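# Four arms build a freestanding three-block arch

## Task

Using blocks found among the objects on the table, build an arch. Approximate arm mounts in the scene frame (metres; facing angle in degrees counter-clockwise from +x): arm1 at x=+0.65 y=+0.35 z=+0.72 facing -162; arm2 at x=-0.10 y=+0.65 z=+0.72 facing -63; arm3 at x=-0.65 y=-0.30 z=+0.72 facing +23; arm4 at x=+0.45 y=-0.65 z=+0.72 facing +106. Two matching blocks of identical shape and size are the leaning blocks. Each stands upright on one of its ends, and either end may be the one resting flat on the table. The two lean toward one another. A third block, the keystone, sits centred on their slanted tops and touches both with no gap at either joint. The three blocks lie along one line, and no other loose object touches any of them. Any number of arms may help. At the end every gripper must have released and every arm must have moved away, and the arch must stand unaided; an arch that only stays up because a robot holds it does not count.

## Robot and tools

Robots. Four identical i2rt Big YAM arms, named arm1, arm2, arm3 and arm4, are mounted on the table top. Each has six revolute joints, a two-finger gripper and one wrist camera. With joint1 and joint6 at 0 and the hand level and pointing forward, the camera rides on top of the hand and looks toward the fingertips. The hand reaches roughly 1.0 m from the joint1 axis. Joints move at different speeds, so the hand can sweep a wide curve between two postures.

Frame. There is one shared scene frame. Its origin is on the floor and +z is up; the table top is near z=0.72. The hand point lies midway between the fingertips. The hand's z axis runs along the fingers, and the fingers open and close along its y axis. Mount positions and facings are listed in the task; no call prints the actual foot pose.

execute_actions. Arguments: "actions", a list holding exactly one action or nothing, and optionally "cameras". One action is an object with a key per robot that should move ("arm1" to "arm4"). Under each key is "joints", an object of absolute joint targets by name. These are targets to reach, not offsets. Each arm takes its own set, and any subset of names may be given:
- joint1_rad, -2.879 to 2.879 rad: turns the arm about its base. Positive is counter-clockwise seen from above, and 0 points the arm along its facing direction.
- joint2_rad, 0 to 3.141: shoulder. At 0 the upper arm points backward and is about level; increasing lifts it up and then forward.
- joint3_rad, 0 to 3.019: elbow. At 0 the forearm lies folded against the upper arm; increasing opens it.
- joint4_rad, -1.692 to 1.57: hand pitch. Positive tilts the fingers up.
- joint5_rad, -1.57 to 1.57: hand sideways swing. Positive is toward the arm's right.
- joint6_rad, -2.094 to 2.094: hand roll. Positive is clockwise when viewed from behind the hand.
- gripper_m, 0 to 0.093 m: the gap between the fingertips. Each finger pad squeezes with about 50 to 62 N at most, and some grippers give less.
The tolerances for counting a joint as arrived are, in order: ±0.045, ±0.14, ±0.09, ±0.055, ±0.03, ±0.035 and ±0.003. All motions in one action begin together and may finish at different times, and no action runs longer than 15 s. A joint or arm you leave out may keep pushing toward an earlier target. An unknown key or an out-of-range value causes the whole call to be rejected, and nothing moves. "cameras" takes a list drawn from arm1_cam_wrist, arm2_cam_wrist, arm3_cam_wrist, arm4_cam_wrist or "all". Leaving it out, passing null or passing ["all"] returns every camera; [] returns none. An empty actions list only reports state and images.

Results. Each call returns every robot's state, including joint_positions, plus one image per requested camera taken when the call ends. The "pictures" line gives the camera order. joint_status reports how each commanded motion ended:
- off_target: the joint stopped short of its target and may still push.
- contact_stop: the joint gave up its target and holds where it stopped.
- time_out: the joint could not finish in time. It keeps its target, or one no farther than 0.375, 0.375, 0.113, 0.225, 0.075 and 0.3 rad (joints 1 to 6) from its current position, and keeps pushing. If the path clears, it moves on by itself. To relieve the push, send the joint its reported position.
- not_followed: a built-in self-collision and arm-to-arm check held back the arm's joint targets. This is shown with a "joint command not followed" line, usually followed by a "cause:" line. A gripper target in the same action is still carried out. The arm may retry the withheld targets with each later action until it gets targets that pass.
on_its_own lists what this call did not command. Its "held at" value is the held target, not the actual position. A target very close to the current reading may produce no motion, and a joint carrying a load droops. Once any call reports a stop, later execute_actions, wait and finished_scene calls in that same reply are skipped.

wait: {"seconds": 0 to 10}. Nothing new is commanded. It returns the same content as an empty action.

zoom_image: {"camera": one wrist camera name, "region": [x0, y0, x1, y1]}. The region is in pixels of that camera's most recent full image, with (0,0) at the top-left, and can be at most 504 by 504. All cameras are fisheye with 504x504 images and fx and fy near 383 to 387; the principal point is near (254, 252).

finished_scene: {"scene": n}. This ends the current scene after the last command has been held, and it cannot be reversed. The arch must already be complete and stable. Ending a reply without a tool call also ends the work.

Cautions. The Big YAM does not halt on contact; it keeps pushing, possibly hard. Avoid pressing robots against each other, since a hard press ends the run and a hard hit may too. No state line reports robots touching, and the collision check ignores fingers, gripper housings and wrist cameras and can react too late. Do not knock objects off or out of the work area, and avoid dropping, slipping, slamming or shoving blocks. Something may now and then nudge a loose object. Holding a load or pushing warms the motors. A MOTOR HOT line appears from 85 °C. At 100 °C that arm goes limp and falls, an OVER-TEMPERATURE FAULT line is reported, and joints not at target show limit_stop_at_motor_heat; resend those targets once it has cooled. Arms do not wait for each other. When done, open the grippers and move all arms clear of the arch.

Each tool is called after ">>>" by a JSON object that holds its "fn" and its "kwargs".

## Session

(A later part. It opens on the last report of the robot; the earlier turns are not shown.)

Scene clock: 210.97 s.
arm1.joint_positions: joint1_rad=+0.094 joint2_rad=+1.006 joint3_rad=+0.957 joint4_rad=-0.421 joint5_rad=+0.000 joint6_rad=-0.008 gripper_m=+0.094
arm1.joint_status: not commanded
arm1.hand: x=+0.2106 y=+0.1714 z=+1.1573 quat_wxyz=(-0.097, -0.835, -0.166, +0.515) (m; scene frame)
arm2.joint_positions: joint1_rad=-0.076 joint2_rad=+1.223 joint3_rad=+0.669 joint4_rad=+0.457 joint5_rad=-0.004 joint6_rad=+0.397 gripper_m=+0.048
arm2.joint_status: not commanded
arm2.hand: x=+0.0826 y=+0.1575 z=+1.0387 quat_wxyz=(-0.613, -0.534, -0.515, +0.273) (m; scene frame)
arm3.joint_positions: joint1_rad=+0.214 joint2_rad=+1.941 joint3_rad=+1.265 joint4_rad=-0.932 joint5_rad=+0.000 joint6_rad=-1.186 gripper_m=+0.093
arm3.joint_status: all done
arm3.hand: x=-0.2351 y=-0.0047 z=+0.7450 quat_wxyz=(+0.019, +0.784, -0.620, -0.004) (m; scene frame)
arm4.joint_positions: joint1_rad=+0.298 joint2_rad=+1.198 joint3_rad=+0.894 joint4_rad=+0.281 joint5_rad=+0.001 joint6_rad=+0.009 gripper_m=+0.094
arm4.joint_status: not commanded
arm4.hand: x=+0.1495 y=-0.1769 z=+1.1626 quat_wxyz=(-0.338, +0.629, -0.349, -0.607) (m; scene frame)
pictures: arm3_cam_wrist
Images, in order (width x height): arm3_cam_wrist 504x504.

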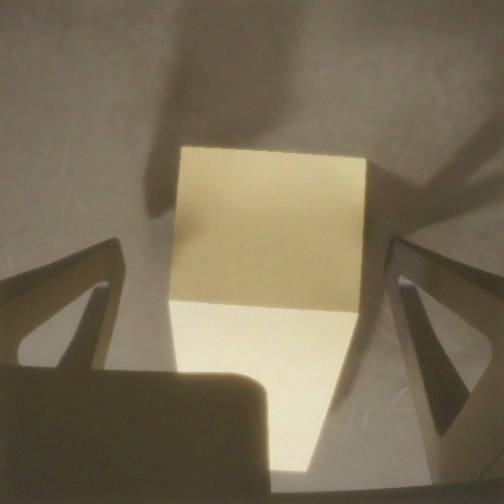

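>>> {"fn": "execute_actions", "kwargs": {"actions": [{"arm3":{"joints":{"joint1_rad":0.18}}}], "cameras": []}}

>>> {"fn": "execute_actions", "kwargs": {"actions": [{"arm3":{"joints":{"gripper_m":0.02}}}], "cameras": []}}

>>> {"fn": "execute_actions", "kwargs": {"actions": [{"arm3":{"joints":{"joint2_rad":1.6}}}], "cameras": []}}

>>> {"fn": "execute_actions", "kwargs": {"actions": [{"arm3":{"joints":{"joint1_rad":-0.71,"joint2_rad":1.2,"joint3_rad":1.0,"joint4_rad":0.2,"joint6_rad":0}},"arm4":{"joints":{"joint1_rad":0.984,"joint2_rad":1.0,"joint3_rad":0.6,"joint4_rad":0.4}}}], "cameras": ["arm4_cam_wrist"]}}

Scene clock: 222.43 s.
arm1.joint_positions: joint1_rad=+0.094 joint2_rad=+1.006 joint3_rad=+0.957 joint4_rad=-0.421 joint5_rad=+0.000 joint6_rad=-0.008 gripper_m=+0.094
arm1.joint_status: not commanded
arm1.hand: x=+0.2106 y=+0.1714 z=+1.1573 quat_wxyz=(-0.097, -0.835, -0.166, +0.515) (m; scene frame)
arm2.joint_positions: joint1_rad=-0.076 joint2_rad=+1.223 joint3_rad=+0.669 joint4_rad=+0.457 joint5_rad=-0.004 joint6_rad=+0.397 gripper_m=+0.048
arm2.joint_status: not commanded
arm2.hand: x=+0.0826 y=+0.1575 z=+1.0387 quat_wxyz=(-0.613, -0.534, -0.515, +0.273) (m; scene frame)
arm3.joint_positions: joint1_rad=+0.187 joint2_rad=+1.941 joint3_rad=+1.265 joint4_rad=-0.932 joint5_rad=+0.000 joint6_rad=-1.186 gripper_m=+0.093
arm3.joint_status: all done
arm3.hand: x=-0.2275 y=-0.0158 z=+0.7450 quat_wxyz=(+0.019, +0.776, -0.631, -0.005) (m; scene frame)
arm4.joint_positions: joint1_rad=+0.298 joint2_rad=+1.198 joint3_rad=+0.894 joint4_rad=+0.281 joint5_rad=+0.001 joint6_rad=+0.009 gripper_m=+0.094
arm4.joint_status: not commanded
arm4.hand: x=+0.1495 y=-0.1769 z=+1.1626 quat_wxyz=(-0.338, +0.629, -0.349, -0.607) (m; scene frame)
pictures: none
No camera images: the call's "cameras" was empty. Leave "cameras" out to get every camera's image.

Scene clock: 223.10 s.
arm1.joint_positions: joint1_rad=+0.094 joint2_rad=+1.006 joint3_rad=+0.957 joint4_rad=-0.421 joint5_rad=+0.000 joint6_rad=-0.008 gripper_m=+0.094
arm1.joint_status: not commanded
arm1.hand: x=+0.2106 y=+0.1714 z=+1.1573 quat_wxyz=(-0.097, -0.835, -0.166, +0.515) (m; scene frame)
arm2.joint_positions: joint1_rad=-0.076 joint2_rad=+1.223 joint3_rad=+0.669 joint4_rad=+0.457 joint5_rad=-0.004 joint6_rad=+0.397 gripper_m=+0.048
arm2.joint_status: not commanded
arm2.hand: x=+0.0826 y=+0.1575 z=+1.0387 quat_wxyz=(-0.613, -0.534, -0.515, +0.273) (m; scene frame)
arm3.joint_positions: joint1_rad=+0.187 joint2_rad=+1.941 joint3_rad=+1.265 joint4_rad=-0.931 joint5_rad=-0.001 joint6_rad=-1.188 gripper_m=+0.060
arm3.joint_status: gripper_m off_target (ended at +0.060, target +0.020)
arm3.hand: x=-0.2273 y=-0.0156 z=+0.7450 quat_wxyz=(+0.018, +0.776, -0.630, -0.005) (m; scene frame)
arm4.joint_positions: joint1_rad=+0.298 joint2_rad=+1.198 joint3_rad=+0.894 joint4_rad=+0.281 joint5_rad=+0.001 joint6_rad=+0.009 gripper_m=+0.094
arm4.joint_status: not commanded
arm4.hand: x=+0.1495 y=-0.1769 z=+1.1626 quat_wxyz=(-0.338, +0.629, -0.349, -0.607) (m; scene frame)
pictures: none
No camera images: the call's "cameras" was empty. Leave "cameras" out to get every camera's image.

Scene clock: 224.40 s.
arm1.joint_positions: joint1_rad=+0.094 joint2_rad=+1.006 joint3_rad=+0.957 joint4_rad=-0.421 joint5_rad=+0.000 joint6_rad=-0.008 gripper_m=+0.094
arm1.joint_status: not commanded
arm1.hand: x=+0.2106 y=+0.1714 z=+1.1573 quat_wxyz=(-0.097, -0.835, -0.166, +0.515) (m; scene frame)
arm2.joint_positions: joint1_rad=-0.076 joint2_rad=+1.223 joint3_rad=+0.669 joint4_rad=+0.457 joint5_rad=-0.004 joint6_rad=+0.397 gripper_m=+0.048
arm2.joint_status: not commanded
arm2.hand: x=+0.0826 y=+0.1575 z=+1.0387 quat_wxyz=(-0.613, -0.534, -0.515, +0.273) (m; scene frame)
arm3.joint_positions: joint1_rad=+0.187 joint2_rad=+1.590 joint3_rad=+1.265 joint4_rad=-0.931 joint5_rad=-0.001 joint6_rad=-1.188 gripper_m=+0.060
arm3.joint_status: all done
arm3.hand: x=-0.2076 y=-0.0019 z=+0.9225 quat_wxyz=(-0.149, +0.767, -0.622, +0.047) (m; scene frame)
arm4.joint_positions: joint1_rad=+0.298 joint2_rad=+1.198 joint3_rad=+0.894 joint4_rad=+0.281 joint5_rad=+0.001 joint6_rad=+0.009 gripper_m=+0.094
arm4.joint_status: not commanded
arm4.hand: x=+0.1495 y=-0.1769 z=+1.1626 quat_wxyz=(-0.338, +0.629, -0.349, -0.607) (m; scene frame)
pictures: none
No camera images: the call's "cameras" was empty. Leave "cameras" out to get every camera's image.

Scene clock: 226.37 s.
arm1.joint_positions: joint1_rad=+0.094 joint2_rad=+1.006 joint3_rad=+0.957 joint4_rad=-0.421 joint5_rad=+0.000 joint6_rad=-0.008 gripper_m=+0.094
arm1.joint_status: not commanded
arm1.hand: x=+0.2106 y=+0.1714 z=+1.1573 quat_wxyz=(-0.097, -0.835, -0.166, +0.515) (m; scene frame)
arm2.joint_positions: joint1_rad=-0.076 joint2_rad=+1.223 joint3_rad=+0.669 joint4_rad=+0.457 joint5_rad=-0.004 joint6_rad=+0.397 gripper_m=+0.048
arm2.joint_status: not commanded
arm2.hand: x=+0.0826 y=+0.1575 z=+1.0387 quat_wxyz=(-0.613, -0.534, -0.515, +0.273) (m; scene frame)
arm3.joint_positions: joint1_rad=-0.710 joint2_rad=+1.203 joint3_rad=+1.006 joint4_rad=+0.164 joint5_rad=+0.000 joint6_rad=-0.015 gripper_m=+0.060
arm3.joint_status: all done
arm3.hand: x=-0.1094 y=-0.4713 z=+1.1975 quat_wxyz=(-0.687, -0.104, -0.711, +0.112) (m; scene frame)
arm4.joint_positions: joint1_rad=+0.980 joint2_rad=+0.994 joint3_rad=+0.598 joint4_rad=+0.385 joint5_rad=+0.001 joint6_rad=+0.009 gripper_m=+0.094
arm4.joint_status: all done
arm4.hand: x=+0.0000 y=-0.4973 z=+1.1082 quat_wxyz=(-0.112, +0.706, -0.121, -0.688) (m; scene frame)
pictures: arm4_cam_wrist
Images, in order (width x height): arm4_cam_wrist 504x504.

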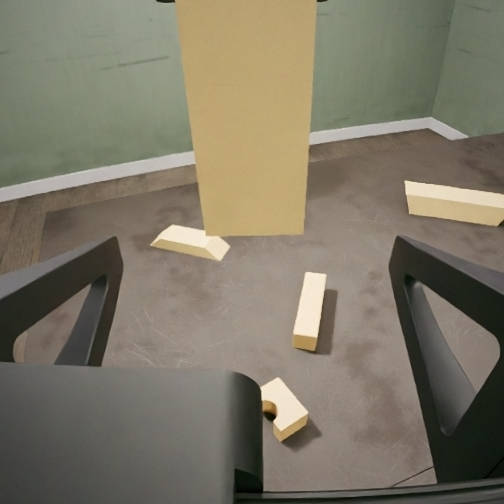

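>>> {"fn": "execute_actions", "kwargs": {"actions": [{"arm4":{"joints":{"joint2_rad":1.27,"joint3_rad":0.95,"joint4_rad":0.34}}}], "cameras": ["arm4_cam_wrist","arm1_cam_wrist"]}}

Scene clock: 234.23 s.
arm1.joint_positions: joint1_rad=+0.094 joint2_rad=+1.006 joint3_rad=+0.957 joint4_rad=-0.421 joint5_rad=+0.000 joint6_rad=-0.008 gripper_m=+0.094
arm1.joint_status: not commanded
arm1.hand: x=+0.2106 y=+0.1714 z=+1.1573 quat_wxyz=(-0.097, -0.835, -0.166, +0.515) (m; scene frame)
arm2.joint_positions: joint1_rad=-0.076 joint2_rad=+1.223 joint3_rad=+0.669 joint4_rad=+0.457 joint5_rad=-0.004 joint6_rad=+0.397 gripper_m=+0.048
arm2.joint_status: not commanded
arm2.hand: x=+0.0826 y=+0.1575 z=+1.0387 quat_wxyz=(-0.613, -0.534, -0.515, +0.273) (m; scene frame)
arm3.joint_positions: joint1_rad=-0.710 joint2_rad=+1.203 joint3_rad=+1.006 joint4_rad=+0.164 joint5_rad=+0.000 joint6_rad=-0.015 gripper_m=+0.060
arm3.joint_status: not commanded
arm3.hand: x=-0.1094 y=-0.4713 z=+1.1975 quat_wxyz=(-0.687, -0.104, -0.710, +0.112) (m; scene frame)
arm4.joint_positions: joint1_rad=+0.980 joint2_rad=+1.266 joint3_rad=+0.915 joint4_rad=+0.351 joint5_rad=+0.001 joint6_rad=+0.009 gripper_m=+0.094
arm4.joint_status: all done
arm4.hand: x=-0.1019 y=-0.4623 z=+1.1524 quat_wxyz=(-0.113, +0.703, -0.120, -0.692) (m; scene frame)
pictures: arm1_cam_wrist, arm4_cam_wrist
Images, in order (width x height): arm1_cam_wrist 504x504, arm4_cam_wrist 504x504.

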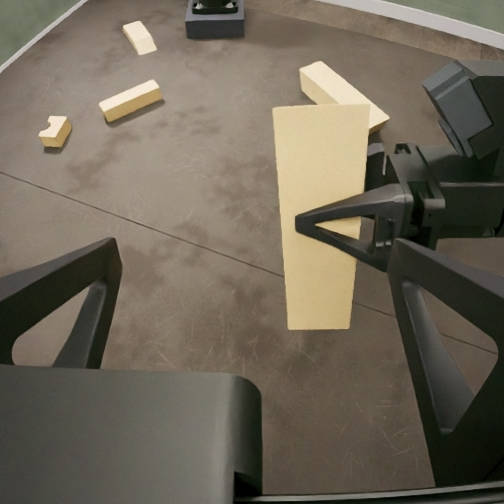

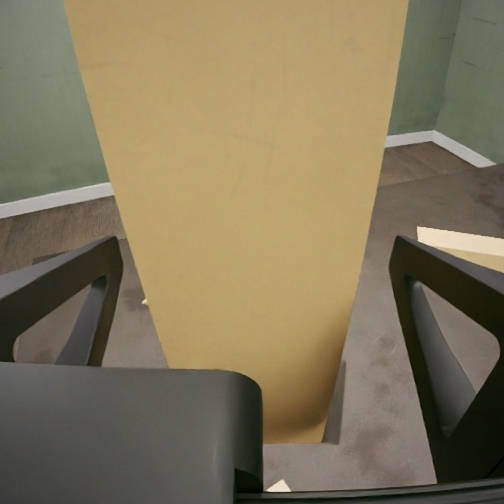

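Transfer, then re-pick L.

>>> {"fn": "execute_actions", "kwargs": {"actions": [{"arm4":{"joints":{"gripper_m":0.02}}}], "cameras": []}}

>>> {"fn": "execute_actions", "kwargs": {"actions": [{"arm3":{"joints":{"gripper_m":0.093}}}], "cameras": []}}

>>> {"fn": "execute_actions", "kwargs": {"actions": [{"arm4":{"joints":{"joint2_rad":1.0,"joint3_rad":0.7}}}], "cameras": []}}

>>> {"fn": "execute_actions", "kwargs": {"actions": [{"arm3":{"joints":{"joint1_rad":0.642,"joint2_rad":1.73,"joint3_rad":1.2,"joint4_rad":-1.02}}}], "cameras": []}}

>>> {"fn": "execute_actions", "kwargs": {"actions": [{"arm3":{"joints":{"joint2_rad":1.885,"joint4_rad":-0.89}}}], "cameras": []}}

>>> {"fn": "execute_actions", "kwargs": {"actions": [{"arm3":{"joints":{"gripper_m":0.03}}}], "cameras": []}}

>>> {"fn": "execute_actions", "kwargs": {"actions": [{"arm3":{"joints":{"joint2_rad":1.4}}}], "cameras": []}}

>>> {"fn": "execute_actions", "kwargs": {"actions": [{"arm3":{"joints":{"joint1_rad":0.0,"joint2_rad":1.3,"joint3_rad":0.8,"joint4_rad":0.15}},"arm1":{"joints":{"joint1_rad":0.7,"joint2_rad":1.4,"joint3_rad":0.9,"joint4_rad":0.3,"joint5_rad":0.6}}}]}}

Scene clock: 244.93 s.
arm1.joint_positions: joint1_rad=+0.094 joint2_rad=+1.006 joint3_rad=+0.957 joint4_rad=-0.421 joint5_rad=+0.000 joint6_rad=-0.008 gripper_m=+0.094
arm1.joint_status: not commanded
arm1.hand: x=+0.2106 y=+0.1714 z=+1.1573 quat_wxyz=(-0.097, -0.835, -0.166, +0.515) (m; scene frame)
arm2.joint_positions: joint1_rad=-0.076 joint2_rad=+1.223 joint3_rad=+0.669 joint4_rad=+0.457 joint5_rad=-0.004 joint6_rad=+0.397 gripper_m=+0.048
arm2.joint_status: not commanded
arm2.hand: x=+0.0826 y=+0.1575 z=+1.0387 quat_wxyz=(-0.613, -0.534, -0.515, +0.273) (m; scene frame)
arm3.joint_positions: joint1_rad=-0.710 joint2_rad=+1.203 joint3_rad=+1.006 joint4_rad=+0.166 joint5_rad=-0.002 joint6_rad=-0.013 gripper_m=+0.060
arm3.joint_status: not commanded
arm3.hand: x=-0.1092 y=-0.4707 z=+1.1976 quat_wxyz=(-0.687, -0.103, -0.710, +0.111) (m; scene frame)
arm4.joint_positions: joint1_rad=+0.981 joint2_rad=+1.266 joint3_rad=+0.915 joint4_rad=+0.351 joint5_rad=-0.002 joint6_rad=+0.005 gripper_m=+0.059
arm4.joint_status: gripper_m off_target (ended at +0.059, target +0.020)
arm4.hand: x=-0.1021 y=-0.4631 z=+1.1524 quat_wxyz=(-0.113, +0.703, -0.118, -0.692) (m; scene frame)
pictures: none
No camera images: the call's "cameras" was empty. Leave "cameras" out to get every camera's image.

Scene clock: 245.60 s.
arm1.joint_positions: joint1_rad=+0.094 joint2_rad=+1.006 joint3_rad=+0.957 joint4_rad=-0.421 joint5_rad=+0.000 joint6_rad=-0.008 gripper_m=+0.094
arm1.joint_status: not commanded
arm1.hand: x=+0.2106 y=+0.1714 z=+1.1573 quat_wxyz=(-0.097, -0.835, -0.166, +0.515) (m; scene frame)
arm2.joint_positions: joint1_rad=-0.076 joint2_rad=+1.223 joint3_rad=+0.669 joint4_rad=+0.457 joint5_rad=-0.004 joint6_rad=+0.397 gripper_m=+0.048
arm2.joint_status: not commanded
arm2.hand: x=+0.0826 y=+0.1575 z=+1.0387 quat_wxyz=(-0.613, -0.534, -0.515, +0.273) (m; scene frame)
arm3.joint_positions: joint1_rad=-0.710 joint2_rad=+1.203 joint3_rad=+1.006 joint4_rad=+0.178 joint5_rad=-0.002 joint6_rad=-0.013 gripper_m=+0.093
arm3.joint_status: all done
arm3.hand: x=-0.1092 y=-0.4707 z=+1.2006 quat_wxyz=(-0.692, -0.103, -0.706, +0.112) (m; scene frame)
arm4.joint_positions: joint1_rad=+0.981 joint2_rad=+1.267 joint3_rad=+0.915 joint4_rad=+0.345 joint5_rad=-0.002 joint6_rad=+0.005 gripper_m=+0.059
arm4.joint_status: not commanded
arm4.hand: x=-0.1022 y=-0.4630 z=+1.1506 quat_wxyz=(-0.112, +0.705, -0.118, -0.690) (m; scene frame)
pictures: none
No camera images: the call's "cameras" was empty. Leave "cameras" out to get every camera's image.

Scene clock: 246.63 s.
arm1.joint_positions: joint1_rad=+0.094 joint2_rad=+1.006 joint3_rad=+0.957 joint4_rad=-0.421 joint5_rad=+0.000 joint6_rad=-0.008 gripper_m=+0.094
arm1.joint_status: not commanded
arm1.hand: x=+0.2106 y=+0.1714 z=+1.1573 quat_wxyz=(-0.097, -0.835, -0.166, +0.515) (m; scene frame)
arm2.joint_positions: joint1_rad=-0.076 joint2_rad=+1.223 joint3_rad=+0.669 joint4_rad=+0.457 joint5_rad=-0.004 joint6_rad=+0.397 gripper_m=+0.048
arm2.joint_status: not commanded
arm2.hand: x=+0.0826 y=+0.1575 z=+1.0387 quat_wxyz=(-0.613, -0.534, -0.515, +0.273) (m; scene frame)
arm3.joint_positions: joint1_rad=-0.710 joint2_rad=+1.203 joint3_rad=+1.006 joint4_rad=+0.178 joint5_rad=-0.002 joint6_rad=-0.013 gripper_m=+0.093
arm3.joint_status: not commanded
arm3.hand: x=-0.1092 y=-0.4707 z=+1.2006 quat_wxyz=(-0.692, -0.103, -0.706, +0.112) (m; scene frame)
arm4.joint_positions: joint1_rad=+0.981 joint2_rad=+0.998 joint3_rad=+0.692 joint4_rad=+0.341 joint5_rad=-0.002 joint6_rad=+0.005 gripper_m=+0.059
arm4.joint_status: all done
arm4.hand: x=-0.0133 y=-0.4935 z=+1.1526 quat_wxyz=(-0.115, +0.690, -0.116, -0.705) (m; scene frame)
pictures: none
No camera images: the call's "cameras" was empty. Leave "cameras" out to get every camera's image.

Scene clock: 248.30 s.
arm1.joint_positions: joint1_rad=+0.094 joint2_rad=+1.006 joint3_rad=+0.957 joint4_rad=-0.421 joint5_rad=+0.000 joint6_rad=-0.008 gripper_m=+0.094
arm1.joint_status: not commanded
arm1.hand: x=+0.2106 y=+0.1714 z=+1.1573 quat_wxyz=(-0.097, -0.835, -0.166, +0.515) (m; scene frame)
arm2.joint_positions: joint1_rad=-0.076 joint2_rad=+1.223 joint3_rad=+0.669 joint4_rad=+0.457 joint5_rad=-0.004 joint6_rad=+0.397 gripper_m=+0.048
arm2.joint_status: not commanded
arm2.hand: x=+0.0826 y=+0.1575 z=+1.0387 quat_wxyz=(-0.613, -0.534, -0.515, +0.273) (m; scene frame)
arm3.joint_positions: joint1_rad=+0.640 joint2_rad=+1.744 joint3_rad=+1.186 joint4_rad=-1.007 joint5_rad=-0.001 joint6_rad=-0.012 gripper_m=+0.093
arm3.joint_status: all done
arm3.hand: x=-0.4105 y=+0.1141 z=+0.8136 quat_wxyz=(-0.001, +0.503, -0.864, +0.000) (m; scene frame)
arm4.joint_positions: joint1_rad=+0.981 joint2_rad=+0.998 joint3_rad=+0.692 joint4_rad=+0.341 joint5_rad=-0.002 joint6_rad=+0.005 gripper_m=+0.059
arm4.joint_status: not commanded
arm4.hand: x=-0.0133 y=-0.4935 z=+1.1526 quat_wxyz=(-0.115, +0.690, -0.116, -0.705) (m; scene frame)
pictures: none
No camera images: the call's "cameras" was empty. Leave "cameras" out to get every camera's image.

Scene clock: 249.50 s.
arm1.joint_positions: joint1_rad=+0.094 joint2_rad=+1.006 joint3_rad=+0.957 joint4_rad=-0.421 joint5_rad=+0.000 joint6_rad=-0.008 gripper_m=+0.094
arm1.joint_status: not commanded
arm1.hand: x=+0.2106 y=+0.1714 z=+1.1573 quat_wxyz=(-0.097, -0.835, -0.166, +0.515) (m; scene frame)
arm2.joint_positions: joint1_rad=-0.076 joint2_rad=+1.223 joint3_rad=+0.669 joint4_rad=+0.457 joint5_rad=-0.004 joint6_rad=+0.397 gripper_m=+0.048
arm2.joint_status: not commanded
arm2.hand: x=+0.0826 y=+0.1575 z=+1.0387 quat_wxyz=(-0.613, -0.534, -0.515, +0.273) (m; scene frame)
arm3.joint_positions: joint1_rad=+0.640 joint2_rad=+1.884 joint3_rad=+1.186 joint4_rad=-0.902 joint5_rad=-0.001 joint6_rad=-0.012 gripper_m=+0.093
arm3.joint_status: all done
arm3.hand: x=-0.4059 y=+0.1218 z=+0.7487 quat_wxyz=(+0.014, +0.503, -0.864, +0.008) (m; scene frame)
arm4.joint_positions: joint1_rad=+0.981 joint2_rad=+0.998 joint3_rad=+0.692 joint4_rad=+0.341 joint5_rad=-0.002 joint6_rad=+0.005 gripper_m=+0.059
arm4.joint_status: not commanded
arm4.hand: x=-0.0133 y=-0.4935 z=+1.1526 quat_wxyz=(-0.115, +0.690, -0.116, -0.705) (m; scene frame)
pictures: none
No camera images: the call's "cameras" was empty. Leave "cameras" out to get every camera's image.

Scene clock: 250.13 s.
arm1.joint_positions: joint1_rad=+0.094 joint2_rad=+1.006 joint3_rad=+0.957 joint4_rad=-0.421 joint5_rad=+0.000 joint6_rad=-0.008 gripper_m=+0.094
arm1.joint_status: not commanded
arm1.hand: x=+0.2106 y=+0.1714 z=+1.1573 quat_wxyz=(-0.097, -0.835, -0.166, +0.515) (m; scene frame)
arm2.joint_positions: joint1_rad=-0.076 joint2_rad=+1.223 joint3_rad=+0.669 joint4_rad=+0.457 joint5_rad=-0.004 joint6_rad=+0.397 gripper_m=+0.048
arm2.joint_status: not commanded
arm2.hand: x=+0.0826 y=+0.1575 z=+1.0387 quat_wxyz=(-0.613, -0.534, -0.515, +0.273) (m; scene frame)
arm3.joint_positions: joint1_rad=+0.640 joint2_rad=+1.884 joint3_rad=+1.186 joint4_rad=-0.901 joint5_rad=-0.002 joint6_rad=-0.010 gripper_m=+0.061
arm3.joint_status: gripper_m off_target (ended at +0.061, target +0.030)
arm3.hand: x=-0.4058 y=+0.1222 z=+0.7487 quat_wxyz=(+0.013, +0.503, -0.864, +0.008) (m; scene frame)
arm4.joint_positions: joint1_rad=+0.981 joint2_rad=+0.998 joint3_rad=+0.692 joint4_rad=+0.341 joint5_rad=-0.002 joint6_rad=+0.005 gripper_m=+0.059
arm4.joint_status: not commanded
arm4.hand: x=-0.0133 y=-0.4935 z=+1.1526 quat_wxyz=(-0.115, +0.690, -0.116, -0.705) (m; scene frame)
pictures: none
No camera images: the call's "cameras" was empty. Leave "cameras" out to get every camera's image.

Scene clock: 251.53 s.
arm1.joint_positions: joint1_rad=+0.094 joint2_rad=+1.006 joint3_rad=+0.957 joint4_rad=-0.421 joint5_rad=+0.000 joint6_rad=-0.008 gripper_m=+0.094
arm1.joint_status: not commanded
arm1.hand: x=+0.2106 y=+0.1714 z=+1.1573 quat_wxyz=(-0.097, -0.835, -0.166, +0.515) (m; scene frame)
arm2.joint_positions: joint1_rad=-0.076 joint2_rad=+1.223 joint3_rad=+0.669 joint4_rad=+0.457 joint5_rad=-0.004 joint6_rad=+0.397 gripper_m=+0.048
arm2.joint_status: not commanded
arm2.hand: x=+0.0826 y=+0.1575 z=+1.0387 quat_wxyz=(-0.613, -0.534, -0.515, +0.273) (m; scene frame)
arm3.joint_positions: joint1_rad=+0.640 joint2_rad=+1.403 joint3_rad=+1.186 joint4_rad=-0.901 joint5_rad=-0.002 joint6_rad=-0.010 gripper_m=+0.061
arm3.joint_status: all done
arm3.hand: x=-0.3971 y=+0.1378 z=+0.9821 quat_wxyz=(-0.194, +0.490, -0.842, -0.110) (m; scene frame)
arm4.joint_positions: joint1_rad=+0.981 joint2_rad=+0.998 joint3_rad=+0.692 joint4_rad=+0.341 joint5_rad=-0.002 joint6_rad=+0.005 gripper_m=+0.059
arm4.joint_status: not commanded
arm4.hand: x=-0.0133 y=-0.4935 z=+1.1526 quat_wxyz=(-0.115, +0.690, -0.116, -0.705) (m; scene frame)
pictures: none
No camera images: the call's "cameras" was empty. Leave "cameras" out to get every camera's image.

Scene clock: 253.07 s.
arm1.joint_positions: joint1_rad=+0.703 joint2_rad=+1.411 joint3_rad=+0.894 joint4_rad=+0.279 joint5_rad=+0.596 joint6_rad=-0.007 gripper_m=+0.094
arm1.joint_status: all done
arm1.hand: x=+0.2594 y=-0.0753 z=+1.0760 quat_wxyz=(-0.075, -0.745, -0.201, +0.631) (m; scene frame)
arm2.joint_positions: joint1_rad=-0.076 joint2_rad=+1.223 joint3_rad=+0.669 joint4_rad=+0.457 joint5_rad=-0.004 joint6_rad=+0.397 gripper_m=+0.048
arm2.joint_status: not commanded
arm2.hand: x=+0.0826 y=+0.1575 z=+1.0387 quat_wxyz=(-0.613, -0.534, -0.515, +0.273) (m; scene frame)
arm3.joint_positions: joint1_rad=-0.001 joint2_rad=+1.315 joint3_rad=+0.781 joint4_rad=+0.105 joint5_rad=+0.002 joint6_rad=-0.010 gripper_m=+0.061
arm3.joint_status: all done
arm3.hand: x=-0.1512 y=-0.0870 z=+0.9880 quat_wxyz=(-0.530, +0.173, -0.824, -0.103) (m; scene frame)
arm4.joint_positions: joint1_rad=+0.981 joint2_rad=+0.998 joint3_rad=+0.692 joint4_rad=+0.341 joint5_rad=-0.002 joint6_rad=+0.005 gripper_m=+0.059
arm4.joint_status: not commanded
arm4.hand: x=-0.0133 y=-0.4935 z=+1.1526 quat_wxyz=(-0.115, +0.690, -0.116, -0.705) (m; scene frame)
pictures: arm1_cam_wrist, arm2_cam_wrist, arm3_cam_wrist, arm4_cam_wrist
Images, in order (width x height): arm1_cam_wrist 504x504, arm2_cam_wrist 504x504, arm3_cam_wrist 504x504, arm4_cam_wrist 504x504.

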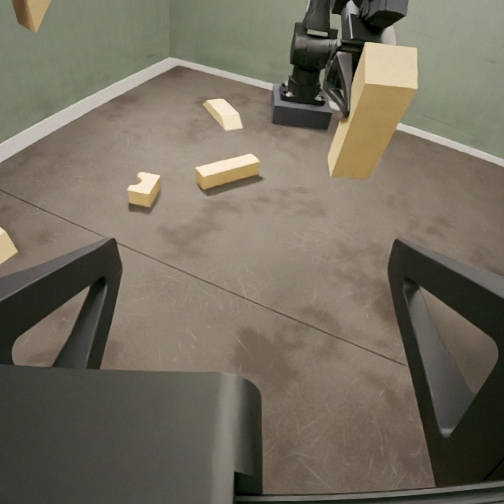

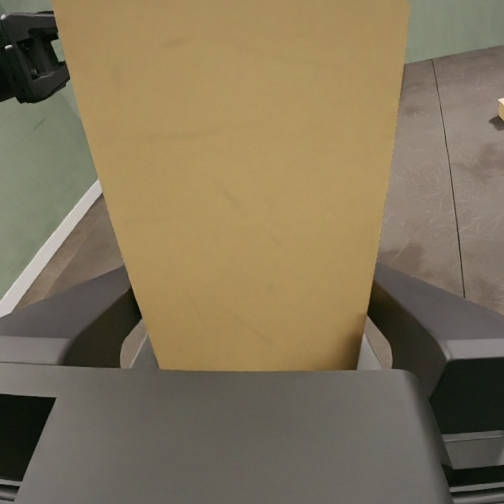

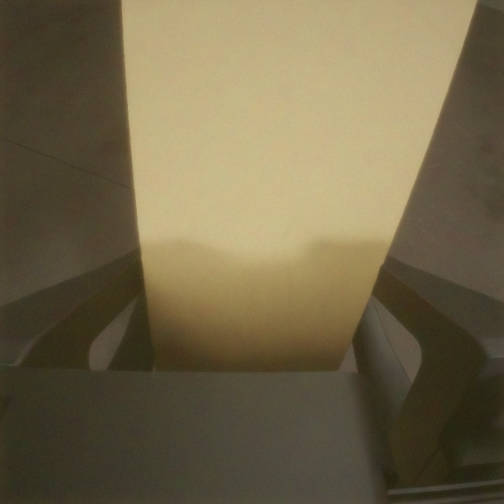

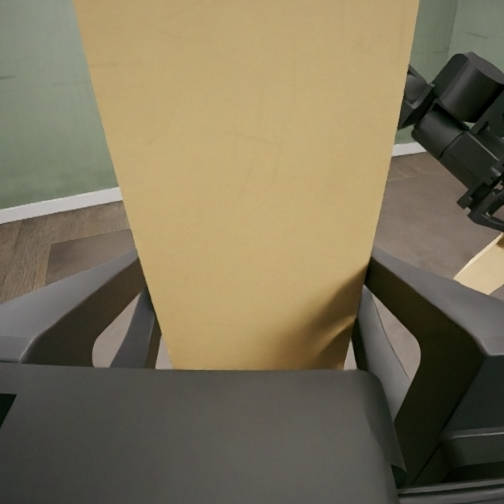

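>>> {"fn": "execute_actions", "kwargs": {"actions": [{"arm3":{"joints":{"joint2_rad":1.85,"joint3_rad":1.22,"joint4_rad":0.3}},"arm2":{"joints":{"joint2_rad":1.9,"joint3_rad":0.88,"joint4_rad":1.08}},"arm1":{"joints":{"joint1_rad":1.0,"joint2_rad":1.9,"joint3_rad":1.5,"joint4_rad":0.3,"joint5_rad":1.2}}}], "cameras": ["arm1_cam_wrist"]}}

Scene clock: 277.00 s.
arm1.joint_positions: joint1_rad=+1.010 joint2_rad=+1.892 joint3_rad=+1.449 joint4_rad=+0.283 joint5_rad=+1.195 joint6_rad=-0.006 gripper_m=+0.094
arm1.joint_status: all done
arm1.hand: x=+0.3145 y=-0.2685 z=+1.0821 quat_wxyz=(+0.020, -0.720, -0.093, +0.687) (m; scene frame)
arm2.joint_positions: joint1_rad=-0.076 joint2_rad=+1.947 joint3_rad=+0.843 joint4_rad=+1.037 joint5_rad=-0.002 joint6_rad=+0.397 gripper_m=+0.047
arm2.joint_status: all done
arm2.hand: x=+0.1191 y=+0.0486 z=+0.8540 quat_wxyz=(-0.623, -0.526, -0.507, +0.278) (m; scene frame)
arm3.joint_positions: joint1_rad=-0.001 joint2_rad=+1.877 joint3_rad=+1.151 joint4_rad=+0.265 joint5_rad=+0.002 joint6_rad=-0.010 gripper_m=+0.061
arm3.joint_status: all done
arm3.hand: x=-0.0015 y=-0.0235 z=+0.8786 quat_wxyz=(-0.517, +0.174, -0.832, -0.101) (m; scene frame)
arm4.joint_positions: joint1_rad=+0.981 joint2_rad=+0.998 joint3_rad=+0.692 joint4_rad=+0.341 joint5_rad=-0.002 joint6_rad=+0.005 gripper_m=+0.059
arm4.joint_status: not commanded
arm4.hand: x=-0.0133 y=-0.4935 z=+1.1526 quat_wxyz=(-0.115, +0.690, -0.116, -0.705) (m; scene frame)
pictures: arm1_cam_wrist
Images, in order (width x height): arm1_cam_wrist 504x504.

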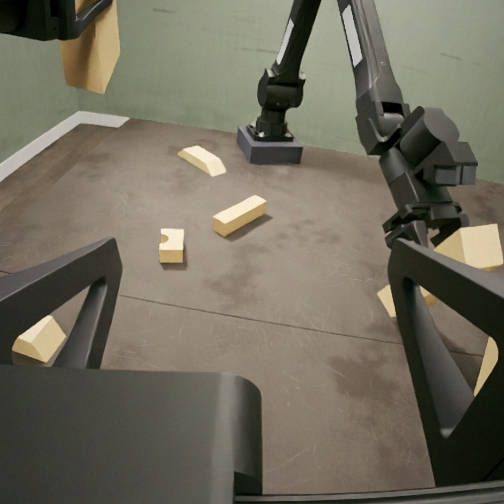

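>>> {"fn": "execute_actions", "kwargs": {"actions": [{"arm2":{"joints":{"joint1_rad":-0.02,"joint2_rad":1.99,"joint3_rad":0.95,"joint4_rad":1.1}},"arm1":{"joints":{"joint1_rad":0.85,"joint2_rad":2.3,"joint3_rad":2.0,"joint4_rad":0.3,"joint5_rad":1.57}}}], "cameras": ["arm1_cam_wrist"]}}

Scene clock: 285.53 s.
arm1.joint_positions: joint1_rad=+0.843 joint2_rad=+2.305 joint3_rad=+1.949 joint4_rad=+0.287 joint5_rad=+1.566 joint6_rad=-0.006 gripper_m=+0.094
arm1.joint_status: all done
arm1.hand: x=+0.1748 y=-0.2642 z=+1.0283 quat_wxyz=(+0.178, -0.694, +0.126, +0.686) (m; scene frame)
arm2.joint_positions: joint1_rad=-0.024 joint2_rad=+2.004 joint3_rad=+0.904 joint4_rad=+1.062 joint5_rad=-0.001 joint6_rad=+0.397 gripper_m=+0.047
arm2.joint_status: all done
arm2.hand: x=+0.1578 y=+0.0422 z=+0.8491 quat_wxyz=(-0.639, -0.507, -0.514, +0.265) (m; scene frame)
arm3.joint_positions: joint1_rad=-0.001 joint2_rad=+1.877 joint3_rad=+1.151 joint4_rad=+0.265 joint5_rad=+0.002 joint6_rad=-0.010 gripper_m=+0.061
arm3.joint_status: not commanded
arm3.hand: x=-0.0015 y=-0.0235 z=+0.8786 quat_wxyz=(-0.517, +0.174, -0.832, -0.101) (m; scene frame)
arm4.joint_positions: joint1_rad=+0.981 joint2_rad=+0.998 joint3_rad=+0.692 joint4_rad=+0.341 joint5_rad=-0.002 joint6_rad=+0.005 gripper_m=+0.059
arm4.joint_status: not commanded
arm4.hand: x=-0.0133 y=-0.4935 z=+1.1526 quat_wxyz=(-0.115, +0.690, -0.116, -0.705) (m; scene frame)
pictures: arm1_cam_wrist
Images, in order (width x height): arm1_cam_wrist 504x504.

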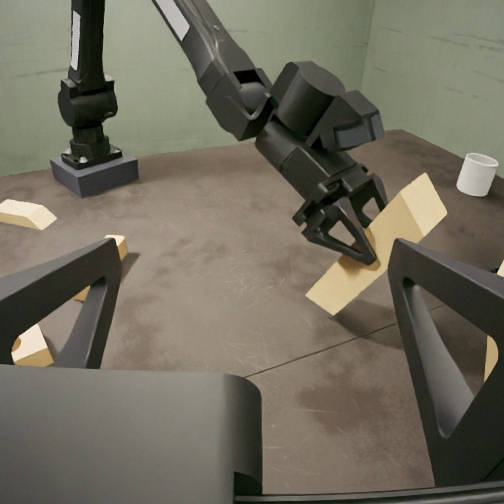

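>>> {"fn": "zoom_image", "kwargs": {"camera": "arm1_cam_wrist", "region": [280,150,504,350]}}

Region (280, 150, 504, 350) of arm1_cam_wrist's 504x504 image, scaled by 2.250, with more detail than that image has; it fills the top 450 rows of this view, and the rest is white.

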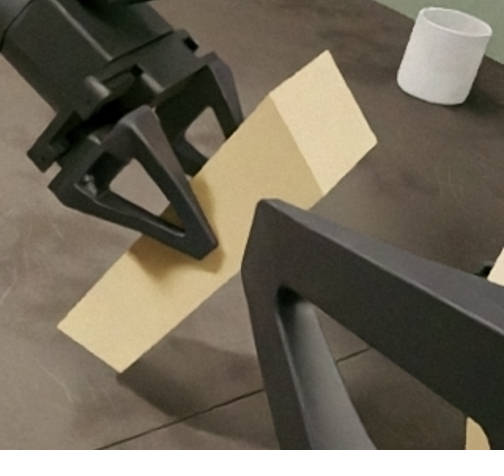

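>>> {"fn": "execute_actions", "kwargs": {"actions": [{"arm2":{"joints":{"joint2_rad":2.06,"joint3_rad":0.95,"joint4_rad":1.2,"joint6_rad":0.35}},"arm3":{"joints":{"joint2_rad":1.98,"joint3_rad":1.2,"joint4_rad":0.52}},"arm1":{"joints":{"joint1_rad":0.6,"joint2_rad":1.3,"joint3_rad":1.3,"joint4_rad":-0.4,"joint5_rad":0}}}], "cameras": ["arm1_cam_wrist"]}}

Scene clock: 300.67 s.
arm1.joint_positions: joint1_rad=+0.604 joint2_rad=+1.282 joint3_rad=+1.307 joint4_rad=-0.389 joint5_rad=+0.004 joint6_rad=-0.004 gripper_m=+0.094
arm1.joint_status: all done
arm1.hand: x=+0.2825 y=-0.1102 z=+1.2349 quat_wxyz=(-0.241, -0.741, -0.357, +0.514) (m; scene frame)
arm2.joint_positions: joint1_rad=-0.024 joint2_rad=+2.050 joint3_rad=+0.907 joint4_rad=+1.172 joint5_rad=-0.001 joint6_rad=+0.379 gripper_m=+0.047
arm2.joint_status: all done
arm2.hand: x=+0.1576 y=+0.0426 z=+0.8484 quat_wxyz=(-0.659, -0.485, -0.502, +0.280) (m; scene frame)
arm3.joint_positions: joint1_rad=+0.000 joint2_rad=+1.984 joint3_rad=+1.152 joint4_rad=+0.473 joint5_rad=+0.000 joint6_rad=-0.010 gripper_m=+0.061
arm3.joint_status: all done
arm3.hand: x=+0.0137 y=-0.0163 z=+0.8515 quat_wxyz=(-0.558, +0.169, -0.805, -0.110) (m; scene frame)
arm4.joint_positions: joint1_rad=+0.981 joint2_rad=+0.998 joint3_rad=+0.692 joint4_rad=+0.341 joint5_rad=-0.002 joint6_rad=+0.005 gripper_m=+0.059
arm4.joint_status: not commanded
arm4.hand: x=-0.0133 y=-0.4935 z=+1.1526 quat_wxyz=(-0.115, +0.690, -0.116, -0.705) (m; scene frame)
pictures: arm1_cam_wrist
Images, in order (width x height): arm1_cam_wrist 504x504.

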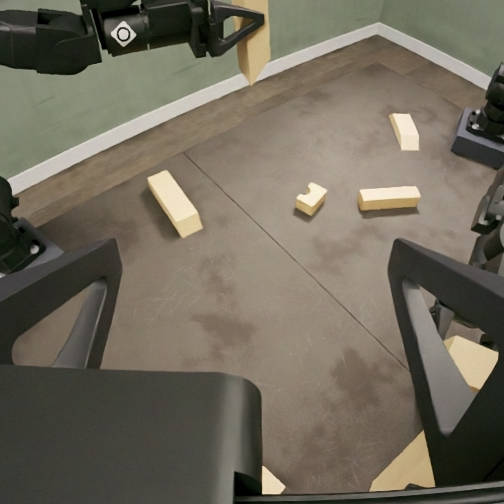

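>>> {"fn": "execute_actions", "kwargs": {"actions": [{"arm2":{"joints":{"joint2_rad":2.12,"joint4_rad":1.23,"joint6_rad":0.32}},"arm1":{"joints":{"joint1_rad":1.35,"joint2_rad":2.3,"joint3_rad":1.9,"joint4_rad":0.4,"joint5_rad":1.57}}}], "cameras": ["arm1_cam_wrist"]}}

Scene clock: 312.07 s.
arm1.joint_positions: joint1_rad=+1.349 joint2_rad=+2.314 joint3_rad=+1.853 joint4_rad=+0.384 joint5_rad=+1.565 joint6_rad=-0.004 gripper_m=+0.095
arm1.joint_status: all done
arm1.hand: x=+0.5308 y=-0.4053 z=+0.9862 quat_wxyz=(+0.004, -0.704, -0.055, +0.708) (m; scene frame)
arm2.joint_positions: joint1_rad=-0.024 joint2_rad=+2.084 joint3_rad=+0.924 joint4_rad=+1.225 joint5_rad=-0.001 joint6_rad=+0.367 gripper_m=+0.047
arm2.joint_status: joint6_rad time_out (moved -0.012 of -0.059); the others done
arm2.on_its_own: joint6_rad reads +0.367 and still pushes toward +0.320 since a time_out
arm2.hand: x=+0.1591 y=+0.0391 z=+0.8461 quat_wxyz=(-0.669, -0.473, -0.495, +0.289) (m; scene frame)
arm3.joint_positions: joint1_rad=+0.000 joint2_rad=+1.984 joint3_rad=+1.152 joint4_rad=+0.473 joint5_rad=+0.000 joint6_rad=-0.010 gripper_m=+0.061
arm3.joint_status: not commanded
arm3.hand: x=+0.0137 y=-0.0163 z=+0.8515 quat_wxyz=(-0.558, +0.169, -0.805, -0.110) (m; scene frame)
arm4.joint_positions: joint1_rad=+0.981 joint2_rad=+0.998 joint3_rad=+0.692 joint4_rad=+0.341 joint5_rad=-0.002 joint6_rad=+0.005 gripper_m=+0.059
arm4.joint_status: not commanded
arm4.hand: x=-0.0133 y=-0.4935 z=+1.1526 quat_wxyz=(-0.115, +0.690, -0.116, -0.705) (m; scene frame)
pictures: arm1_cam_wrist
Images, in order (width x height): arm1_cam_wrist 504x504.

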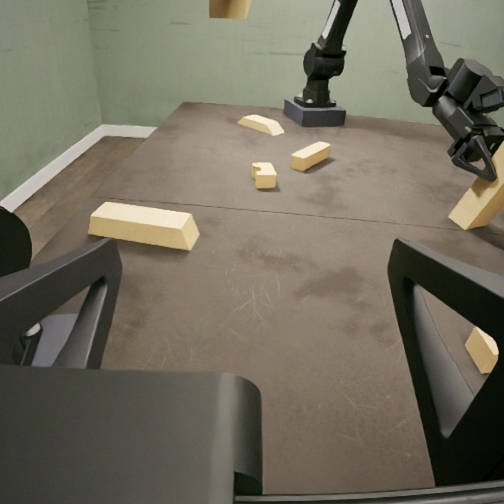

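>>> {"fn": "execute_actions", "kwargs": {"actions": [{"arm2":{"joints":{"joint2_rad":1.95,"joint4_rad":1.08,"joint6_rad":0.36}},"arm3":{"joints":{"joint2_rad":1.88,"joint4_rad":0.42}}}], "cameras": []}}

>>> {"fn": "execute_actions", "kwargs": {"actions": [{"arm2":{"joints":{"joint1_rad":-0.03,"joint2_rad":2.33,"joint3_rad":1.78,"joint4_rad":0.64,"joint5_rad":0.27}},"arm3":{"joints":{"joint1_rad":-0.227}}}], "cameras": ["arm1_cam_wrist"]}}

Scene clock: 328.93 s.
arm1.joint_positions: joint1_rad=+1.349 joint2_rad=+2.314 joint3_rad=+1.853 joint4_rad=+0.384 joint5_rad=+1.565 joint6_rad=-0.004 gripper_m=+0.095
arm1.joint_status: not commanded
arm1.hand: x=+0.5308 y=-0.4053 z=+0.9862 quat_wxyz=(+0.004, -0.704, -0.055, +0.708) (m; scene frame)
arm2.joint_positions: joint1_rad=-0.024 joint2_rad=+2.007 joint3_rad=+0.925 joint4_rad=+1.064 joint5_rad=+0.000 joint6_rad=+0.367 gripper_m=+0.047
arm2.joint_status: all done
arm2.hand: x=+0.1605 y=+0.0355 z=+0.8567 quat_wxyz=(-0.642, -0.494, -0.516, +0.278) (m; scene frame)
arm3.joint_positions: joint1_rad=+0.000 joint2_rad=+1.911 joint3_rad=+1.152 joint4_rad=+0.413 joint5_rad=+0.000 joint6_rad=-0.010 gripper_m=+0.061
arm3.joint_status: all done
arm3.hand: x=+0.0110 y=-0.0173 z=+0.8891 quat_wxyz=(-0.564, +0.169, -0.801, -0.111) (m; scene frame)
arm4.joint_positions: joint1_rad=+0.981 joint2_rad=+0.998 joint3_rad=+0.692 joint4_rad=+0.341 joint5_rad=-0.002 joint6_rad=+0.005 gripper_m=+0.059
arm4.joint_status: not commanded
arm4.hand: x=-0.0133 y=-0.4935 z=+1.1526 quat_wxyz=(-0.115, +0.690, -0.116, -0.705) (m; scene frame)
pictures: none
No camera images: the call's "cameras" was empty. Leave "cameras" out to get every camera's image.

Scene clock: 330.43 s.
arm1.joint_positions: joint1_rad=+1.349 joint2_rad=+2.314 joint3_rad=+1.853 joint4_rad=+0.384 joint5_rad=+1.565 joint6_rad=-0.004 gripper_m=+0.095
arm1.joint_status: not commanded
arm1.hand: x=+0.5308 y=-0.4053 z=+0.9862 quat_wxyz=(+0.004, -0.704, -0.055, +0.708) (m; scene frame)
arm2.joint_positions: joint1_rad=-0.024 joint2_rad=+2.353 joint3_rad=+1.703 joint4_rad=+0.624 joint5_rad=+0.266 joint6_rad=+0.367 gripper_m=+0.047
arm2.joint_status: all done
arm2.hand: x=+0.2012 y=-0.1775 z=+0.8668 quat_wxyz=(-0.597, -0.558, -0.449, +0.362) (m; scene frame)
arm3.joint_positions: joint1_rad=-0.226 joint2_rad=+1.911 joint3_rad=+1.152 joint4_rad=+0.413 joint5_rad=+0.002 joint6_rad=-0.010 gripper_m=+0.061
arm3.joint_status: all done
arm3.hand: x=+0.0574 y=-0.1731 z=+0.8895 quat_wxyz=(-0.573, +0.077, -0.815, -0.046) (m; scene frame)
arm4.joint_positions: joint1_rad=+0.981 joint2_rad=+0.998 joint3_rad=+0.692 joint4_rad=+0.341 joint5_rad=-0.002 joint6_rad=+0.005 gripper_m=+0.059
arm4.joint_status: not commanded
arm4.hand: x=-0.0133 y=-0.4935 z=+1.1526 quat_wxyz=(-0.115, +0.690, -0.116, -0.705) (m; scene frame)
pictures: arm1_cam_wrist
Images, in order (width x height): arm1_cam_wrist 504x504.

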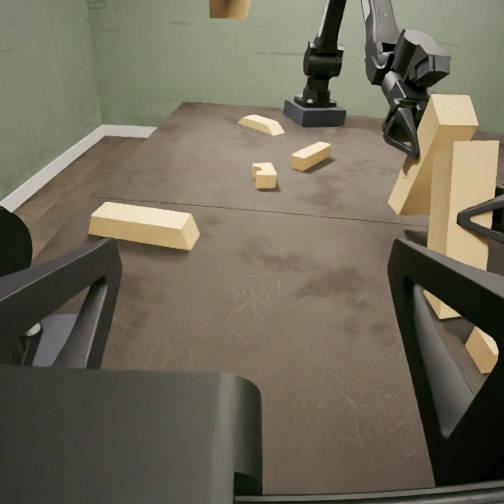

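>>> {"fn": "execute_actions", "kwargs": {"actions": [{"arm2":{"joints":{"joint1_rad":0.01,"joint2_rad":2.31,"joint3_rad":1.65,"joint4_rad":0.74,"joint5_rad":0.3}},"arm3":{"joints":{"joint2_rad":1.98,"joint4_rad":0.52}},"arm4":{"joints":{"joint1_rad":0.285,"joint2_rad":1.6,"joint3_rad":1.75,"joint4_rad":-1.65,"joint6_rad":-1.19}}}], "cameras": []}}

>>> {"fn": "execute_actions", "kwargs": {"actions": [{"arm4":{"joints":{"joint2_rad":1.93,"joint3_rad":2.04,"joint4_rad":-1.65}},"arm1":{"joints":{"joint1_rad":1.15}}}], "cameras": ["arm1_cam_wrist"]}}

Scene clock: 343.57 s.
arm1.joint_positions: joint1_rad=+1.349 joint2_rad=+2.314 joint3_rad=+1.853 joint4_rad=+0.384 joint5_rad=+1.565 joint6_rad=-0.004 gripper_m=+0.095
arm1.joint_status: not commanded
arm1.hand: x=+0.5308 y=-0.4053 z=+0.9862 quat_wxyz=(+0.004, -0.704, -0.055, +0.708) (m; scene frame)
arm2.joint_positions: joint1_rad=-0.004 joint2_rad=+2.353 joint3_rad=+1.641 joint4_rad=+0.711 joint5_rad=+0.301 joint6_rad=+0.371 gripper_m=+0.047
arm2.joint_status: all done
arm2.hand: x=+0.2058 y=-0.1585 z=+0.8544 quat_wxyz=(-0.604, -0.556, -0.437, +0.368) (m; scene frame)
arm3.joint_positions: joint1_rad=-0.226 joint2_rad=+1.990 joint3_rad=+1.152 joint4_rad=+0.481 joint5_rad=+0.001 joint6_rad=-0.010 gripper_m=+0.061
arm3.joint_status: all done
arm3.hand: x=+0.0606 y=-0.1725 z=+0.8499 quat_wxyz=(-0.568, +0.077, -0.818, -0.046) (m; scene frame)
arm4.joint_positions: joint1_rad=+0.280 joint2_rad=+1.598 joint3_rad=+1.704 joint4_rad=-1.638 joint5_rad=+0.003 joint6_rad=-1.178 gripper_m=+0.059
arm4.joint_status: all done
arm4.hand: x=+0.1948 y=-0.2306 z=+1.0777 quat_wxyz=(-0.015, +0.997, +0.074, +0.000) (m; scene frame)
pictures: none
No camera images: the call's "cameras" was empty. Leave "cameras" out to get every camera's image.

Scene clock: 345.03 s.
arm1.joint_positions: joint1_rad=+1.152 joint2_rad=+2.314 joint3_rad=+1.853 joint4_rad=+0.384 joint5_rad=+1.566 joint6_rad=-0.004 gripper_m=+0.095
arm1.joint_status: all done
arm1.hand: x=+0.3855 y=-0.3667 z=+0.9869 quat_wxyz=(+0.074, -0.706, +0.015, +0.705) (m; scene frame)
arm2.joint_positions: joint1_rad=-0.004 joint2_rad=+2.353 joint3_rad=+1.641 joint4_rad=+0.711 joint5_rad=+0.301 joint6_rad=+0.371 gripper_m=+0.047
arm2.joint_status: not commanded
arm2.hand: x=+0.2058 y=-0.1585 z=+0.8544 quat_wxyz=(-0.604, -0.556, -0.437, +0.368) (m; scene frame)
arm3.joint_positions: joint1_rad=-0.226 joint2_rad=+1.990 joint3_rad=+1.152 joint4_rad=+0.481 joint5_rad=+0.001 joint6_rad=-0.010 gripper_m=+0.061
arm3.joint_status: not commanded
arm3.hand: x=+0.0606 y=-0.1725 z=+0.8499 quat_wxyz=(-0.568, +0.077, -0.818, -0.046) (m; scene frame)
arm4.joint_positions: joint1_rad=+0.280 joint2_rad=+1.942 joint3_rad=+1.988 joint4_rad=-1.645 joint5_rad=+0.003 joint6_rad=-1.179 gripper_m=+0.059
arm4.joint_status: all done
arm4.hand: x=+0.1405 y=-0.1385 z=+1.0052 quat_wxyz=(+0.015, +0.997, +0.074, +0.015) (m; scene frame)
pictures: arm1_cam_wrist
Images, in order (width x height): arm1_cam_wrist 504x504.

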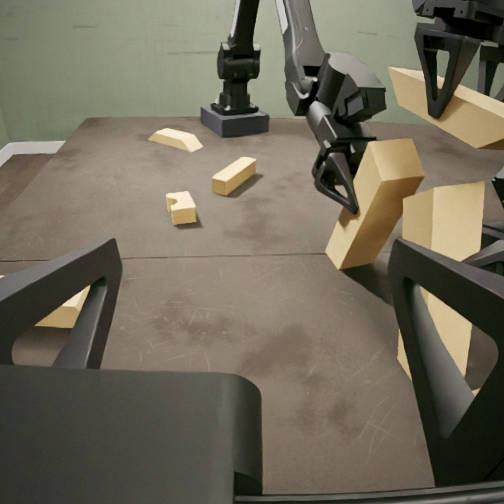

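>>> {"fn": "execute_actions", "kwargs": {"actions": [{"arm2":{"joints":{"joint1_rad":0.03,"joint3_rad":1.61,"joint4_rad":0.77}},"arm4":{"joints":{"joint1_rad":0.305,"joint2_rad":1.86,"joint3_rad":1.78,"joint4_rad":-1.46}},"arm1":{"joints":{"joint1_rad":0.95}}}], "cameras": ["arm1_cam_wrist"]}}

Scene clock: 352.40 s.
arm1.joint_positions: joint1_rad=+0.952 joint2_rad=+2.314 joint3_rad=+1.853 joint4_rad=+0.384 joint5_rad=+1.566 joint6_rad=-0.004 gripper_m=+0.095
arm1.joint_status: all done
arm1.hand: x=+0.2488 y=-0.2995 z=+0.9875 quat_wxyz=(+0.143, -0.701, +0.085, +0.694) (m; scene frame)
arm2.joint_positions: joint1_rad=+0.008 joint2_rad=+2.351 joint3_rad=+1.614 joint4_rad=+0.755 joint5_rad=+0.301 joint6_rad=+0.371 gripper_m=+0.047
arm2.joint_status: all done
arm2.hand: x=+0.2125 y=-0.1485 z=+0.8521 quat_wxyz=(-0.612, -0.550, -0.435, +0.366) (m; scene frame)
arm3.joint_positions: joint1_rad=-0.226 joint2_rad=+1.990 joint3_rad=+1.152 joint4_rad=+0.481 joint5_rad=+0.001 joint6_rad=-0.010 gripper_m=+0.061
arm3.joint_status: not commanded
arm3.hand: x=+0.0606 y=-0.1725 z=+0.8499 quat_wxyz=(-0.568, +0.077, -0.818, -0.046) (m; scene frame)
arm4.joint_positions: joint1_rad=+0.299 joint2_rad=+1.859 joint3_rad=+1.770 joint4_rad=-1.472 joint5_rad=+0.003 joint6_rad=-1.179 gripper_m=+0.059
arm4.joint_status: all done
arm4.hand: x=+0.1416 y=-0.1611 z=+0.9688 quat_wxyz=(-0.002, +0.996, +0.084, +0.006) (m; scene frame)
pictures: arm1_cam_wrist
Images, in order (width x height): arm1_cam_wrist 504x504.

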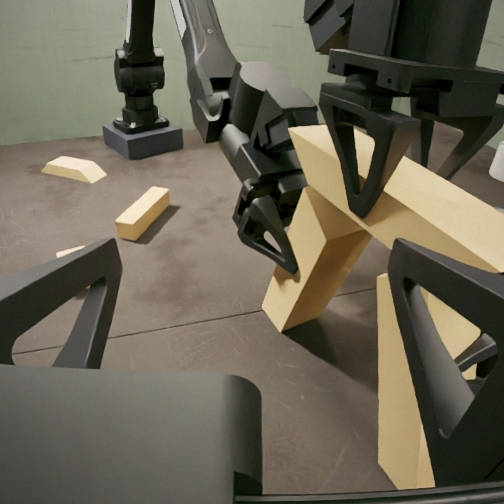

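>>> {"fn": "execute_actions", "kwargs": {"actions": [{"arm2":{"joints":{"joint1_rad":0.075,"joint5_rad":0.35,"joint3_rad":1.64}},"arm1":{"joints":{"joint1_rad":0.8,"joint2_rad":2.5,"joint3_rad":2.4,"joint4_rad":0.1}}}], "cameras": ["arm1_cam_wrist"]}}

Scene clock: 363.00 s.
arm1.joint_positions: joint1_rad=+0.797 joint2_rad=+2.492 joint3_rad=+2.357 joint4_rad=+0.110 joint5_rad=+1.568 joint6_rad=-0.004 gripper_m=+0.095
arm1.joint_status: all done
arm1.hand: x=+0.1197 y=-0.2936 z=+1.0524 quat_wxyz=(+0.179, -0.688, +0.158, +0.686) (m; scene frame)
arm2.joint_positions: joint1_rad=+0.063 joint2_rad=+2.350 joint3_rad=+1.614 joint4_rad=+0.755 joint5_rad=+0.351 joint6_rad=+0.371 gripper_m=+0.047
arm2.joint_status: all done
arm2.hand: x=+0.2475 y=-0.1316 z=+0.8521 quat_wxyz=(-0.613, -0.549, -0.435, +0.364) (m; scene frame)
arm3.joint_positions: joint1_rad=-0.226 joint2_rad=+1.990 joint3_rad=+1.152 joint4_rad=+0.481 joint5_rad=+0.001 joint6_rad=-0.010 gripper_m=+0.061
arm3.joint_status: not commanded
arm3.hand: x=+0.0606 y=-0.1725 z=+0.8499 quat_wxyz=(-0.568, +0.077, -0.818, -0.046) (m; scene frame)
arm4.joint_positions: joint1_rad=+0.299 joint2_rad=+1.859 joint3_rad=+1.770 joint4_rad=-1.472 joint5_rad=+0.003 joint6_rad=-1.179 gripper_m=+0.059
arm4.joint_status: not commanded
arm4.hand: x=+0.1416 y=-0.1611 z=+0.9688 quat_wxyz=(-0.002, +0.996, +0.084, +0.006) (m; scene frame)
pictures: arm1_cam_wrist
Images, in order (width x height): arm1_cam_wrist 504x504.

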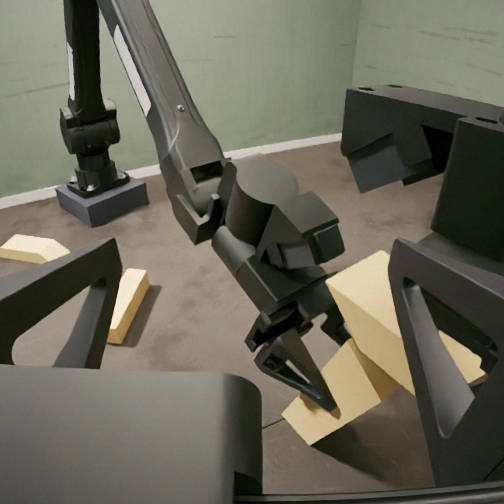

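>>> {"fn": "execute_actions", "kwargs": {"actions": [{"arm2":{"joints":{"joint3_rad":1.68,"joint2_rad":2.37,"joint4_rad":0.75}},"arm1":{"joints":{"joint1_rad":0.6,"joint2_rad":0.9,"joint3_rad":0.3,"joint4_rad":0.9,"joint5_rad":0}}}], "cameras": ["arm1_cam_wrist"]}}

Scene clock: 374.10 s.
arm1.joint_positions: joint1_rad=+0.792 joint2_rad=+2.491 joint3_rad=+2.356 joint4_rad=+0.117 joint5_rad=+1.534 joint6_rad=-0.004 gripper_m=+0.095
arm1.joint_status: joint1_rad time_out (moved -0.005 of -0.197); joint2_rad time_out (moved -0.001 of -1.592); joint3_rad time_out (moved +0.000 of -2.057); joint4_rad time_out (moved +0.007 of +0.790); joint5_rad time_out (moved -0.034 of -1.568)
arm1.on_its_own: joint1_rad is held at +0.795, not at your +0.600, since a time_out; joint2_rad is held at +2.491, not at your +0.900, since a time_out; joint3_rad is held at +2.356, not at your +0.300, since a time_out; joint4_rad is held at +0.115, not at your +0.900, since a time_out; joint5_rad is held at +1.537, not at your +0.000, since a time_out
arm1.hand: x=+0.1140 y=-0.2960 z=+1.0536 quat_wxyz=(+0.166, -0.689, +0.151, +0.689) (m; scene frame)
arm2.joint_positions: joint1_rad=+0.063 joint2_rad=+2.354 joint3_rad=+1.622 joint4_rad=+0.751 joint5_rad=+0.351 joint6_rad=+0.371 gripper_m=+0.047
arm2.joint_status: all done
arm2.hand: x=+0.2485 y=-0.1335 z=+0.8528 quat_wxyz=(-0.614, -0.549, -0.435, +0.364) (m; scene frame)
arm3.joint_positions: joint1_rad=-0.226 joint2_rad=+1.990 joint3_rad=+1.152 joint4_rad=+0.481 joint5_rad=+0.001 joint6_rad=-0.010 gripper_m=+0.061
arm3.joint_status: not commanded
arm3.hand: x=+0.0606 y=-0.1725 z=+0.8499 quat_wxyz=(-0.568, +0.077, -0.818, -0.046) (m; scene frame)
arm4.joint_positions: joint1_rad=+0.299 joint2_rad=+1.859 joint3_rad=+1.770 joint4_rad=-1.472 joint5_rad=+0.003 joint6_rad=-1.179 gripper_m=+0.059
arm4.joint_status: not commanded
arm4.hand: x=+0.1416 y=-0.1611 z=+0.9688 quat_wxyz=(-0.002, +0.996, +0.084, +0.006) (m; scene frame)
pictures: arm1_cam_wrist
joint command not followed: on one or more control steps a check withheld the commanded joint targets of the arm1 arm, and it was not sent them on those steps.
cause: the commanded joint targets would bring a part of the robot too close to another arm (this arm's wrist (the part past joint 4) and the other arm's forearm (the part past joint 3)); next, command targets that bring no part of the robot closer to that arm.
Images, in order (width x height): arm1_cam_wrist 504x504.

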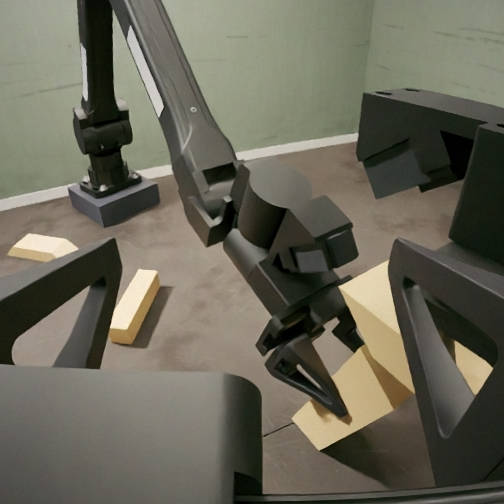

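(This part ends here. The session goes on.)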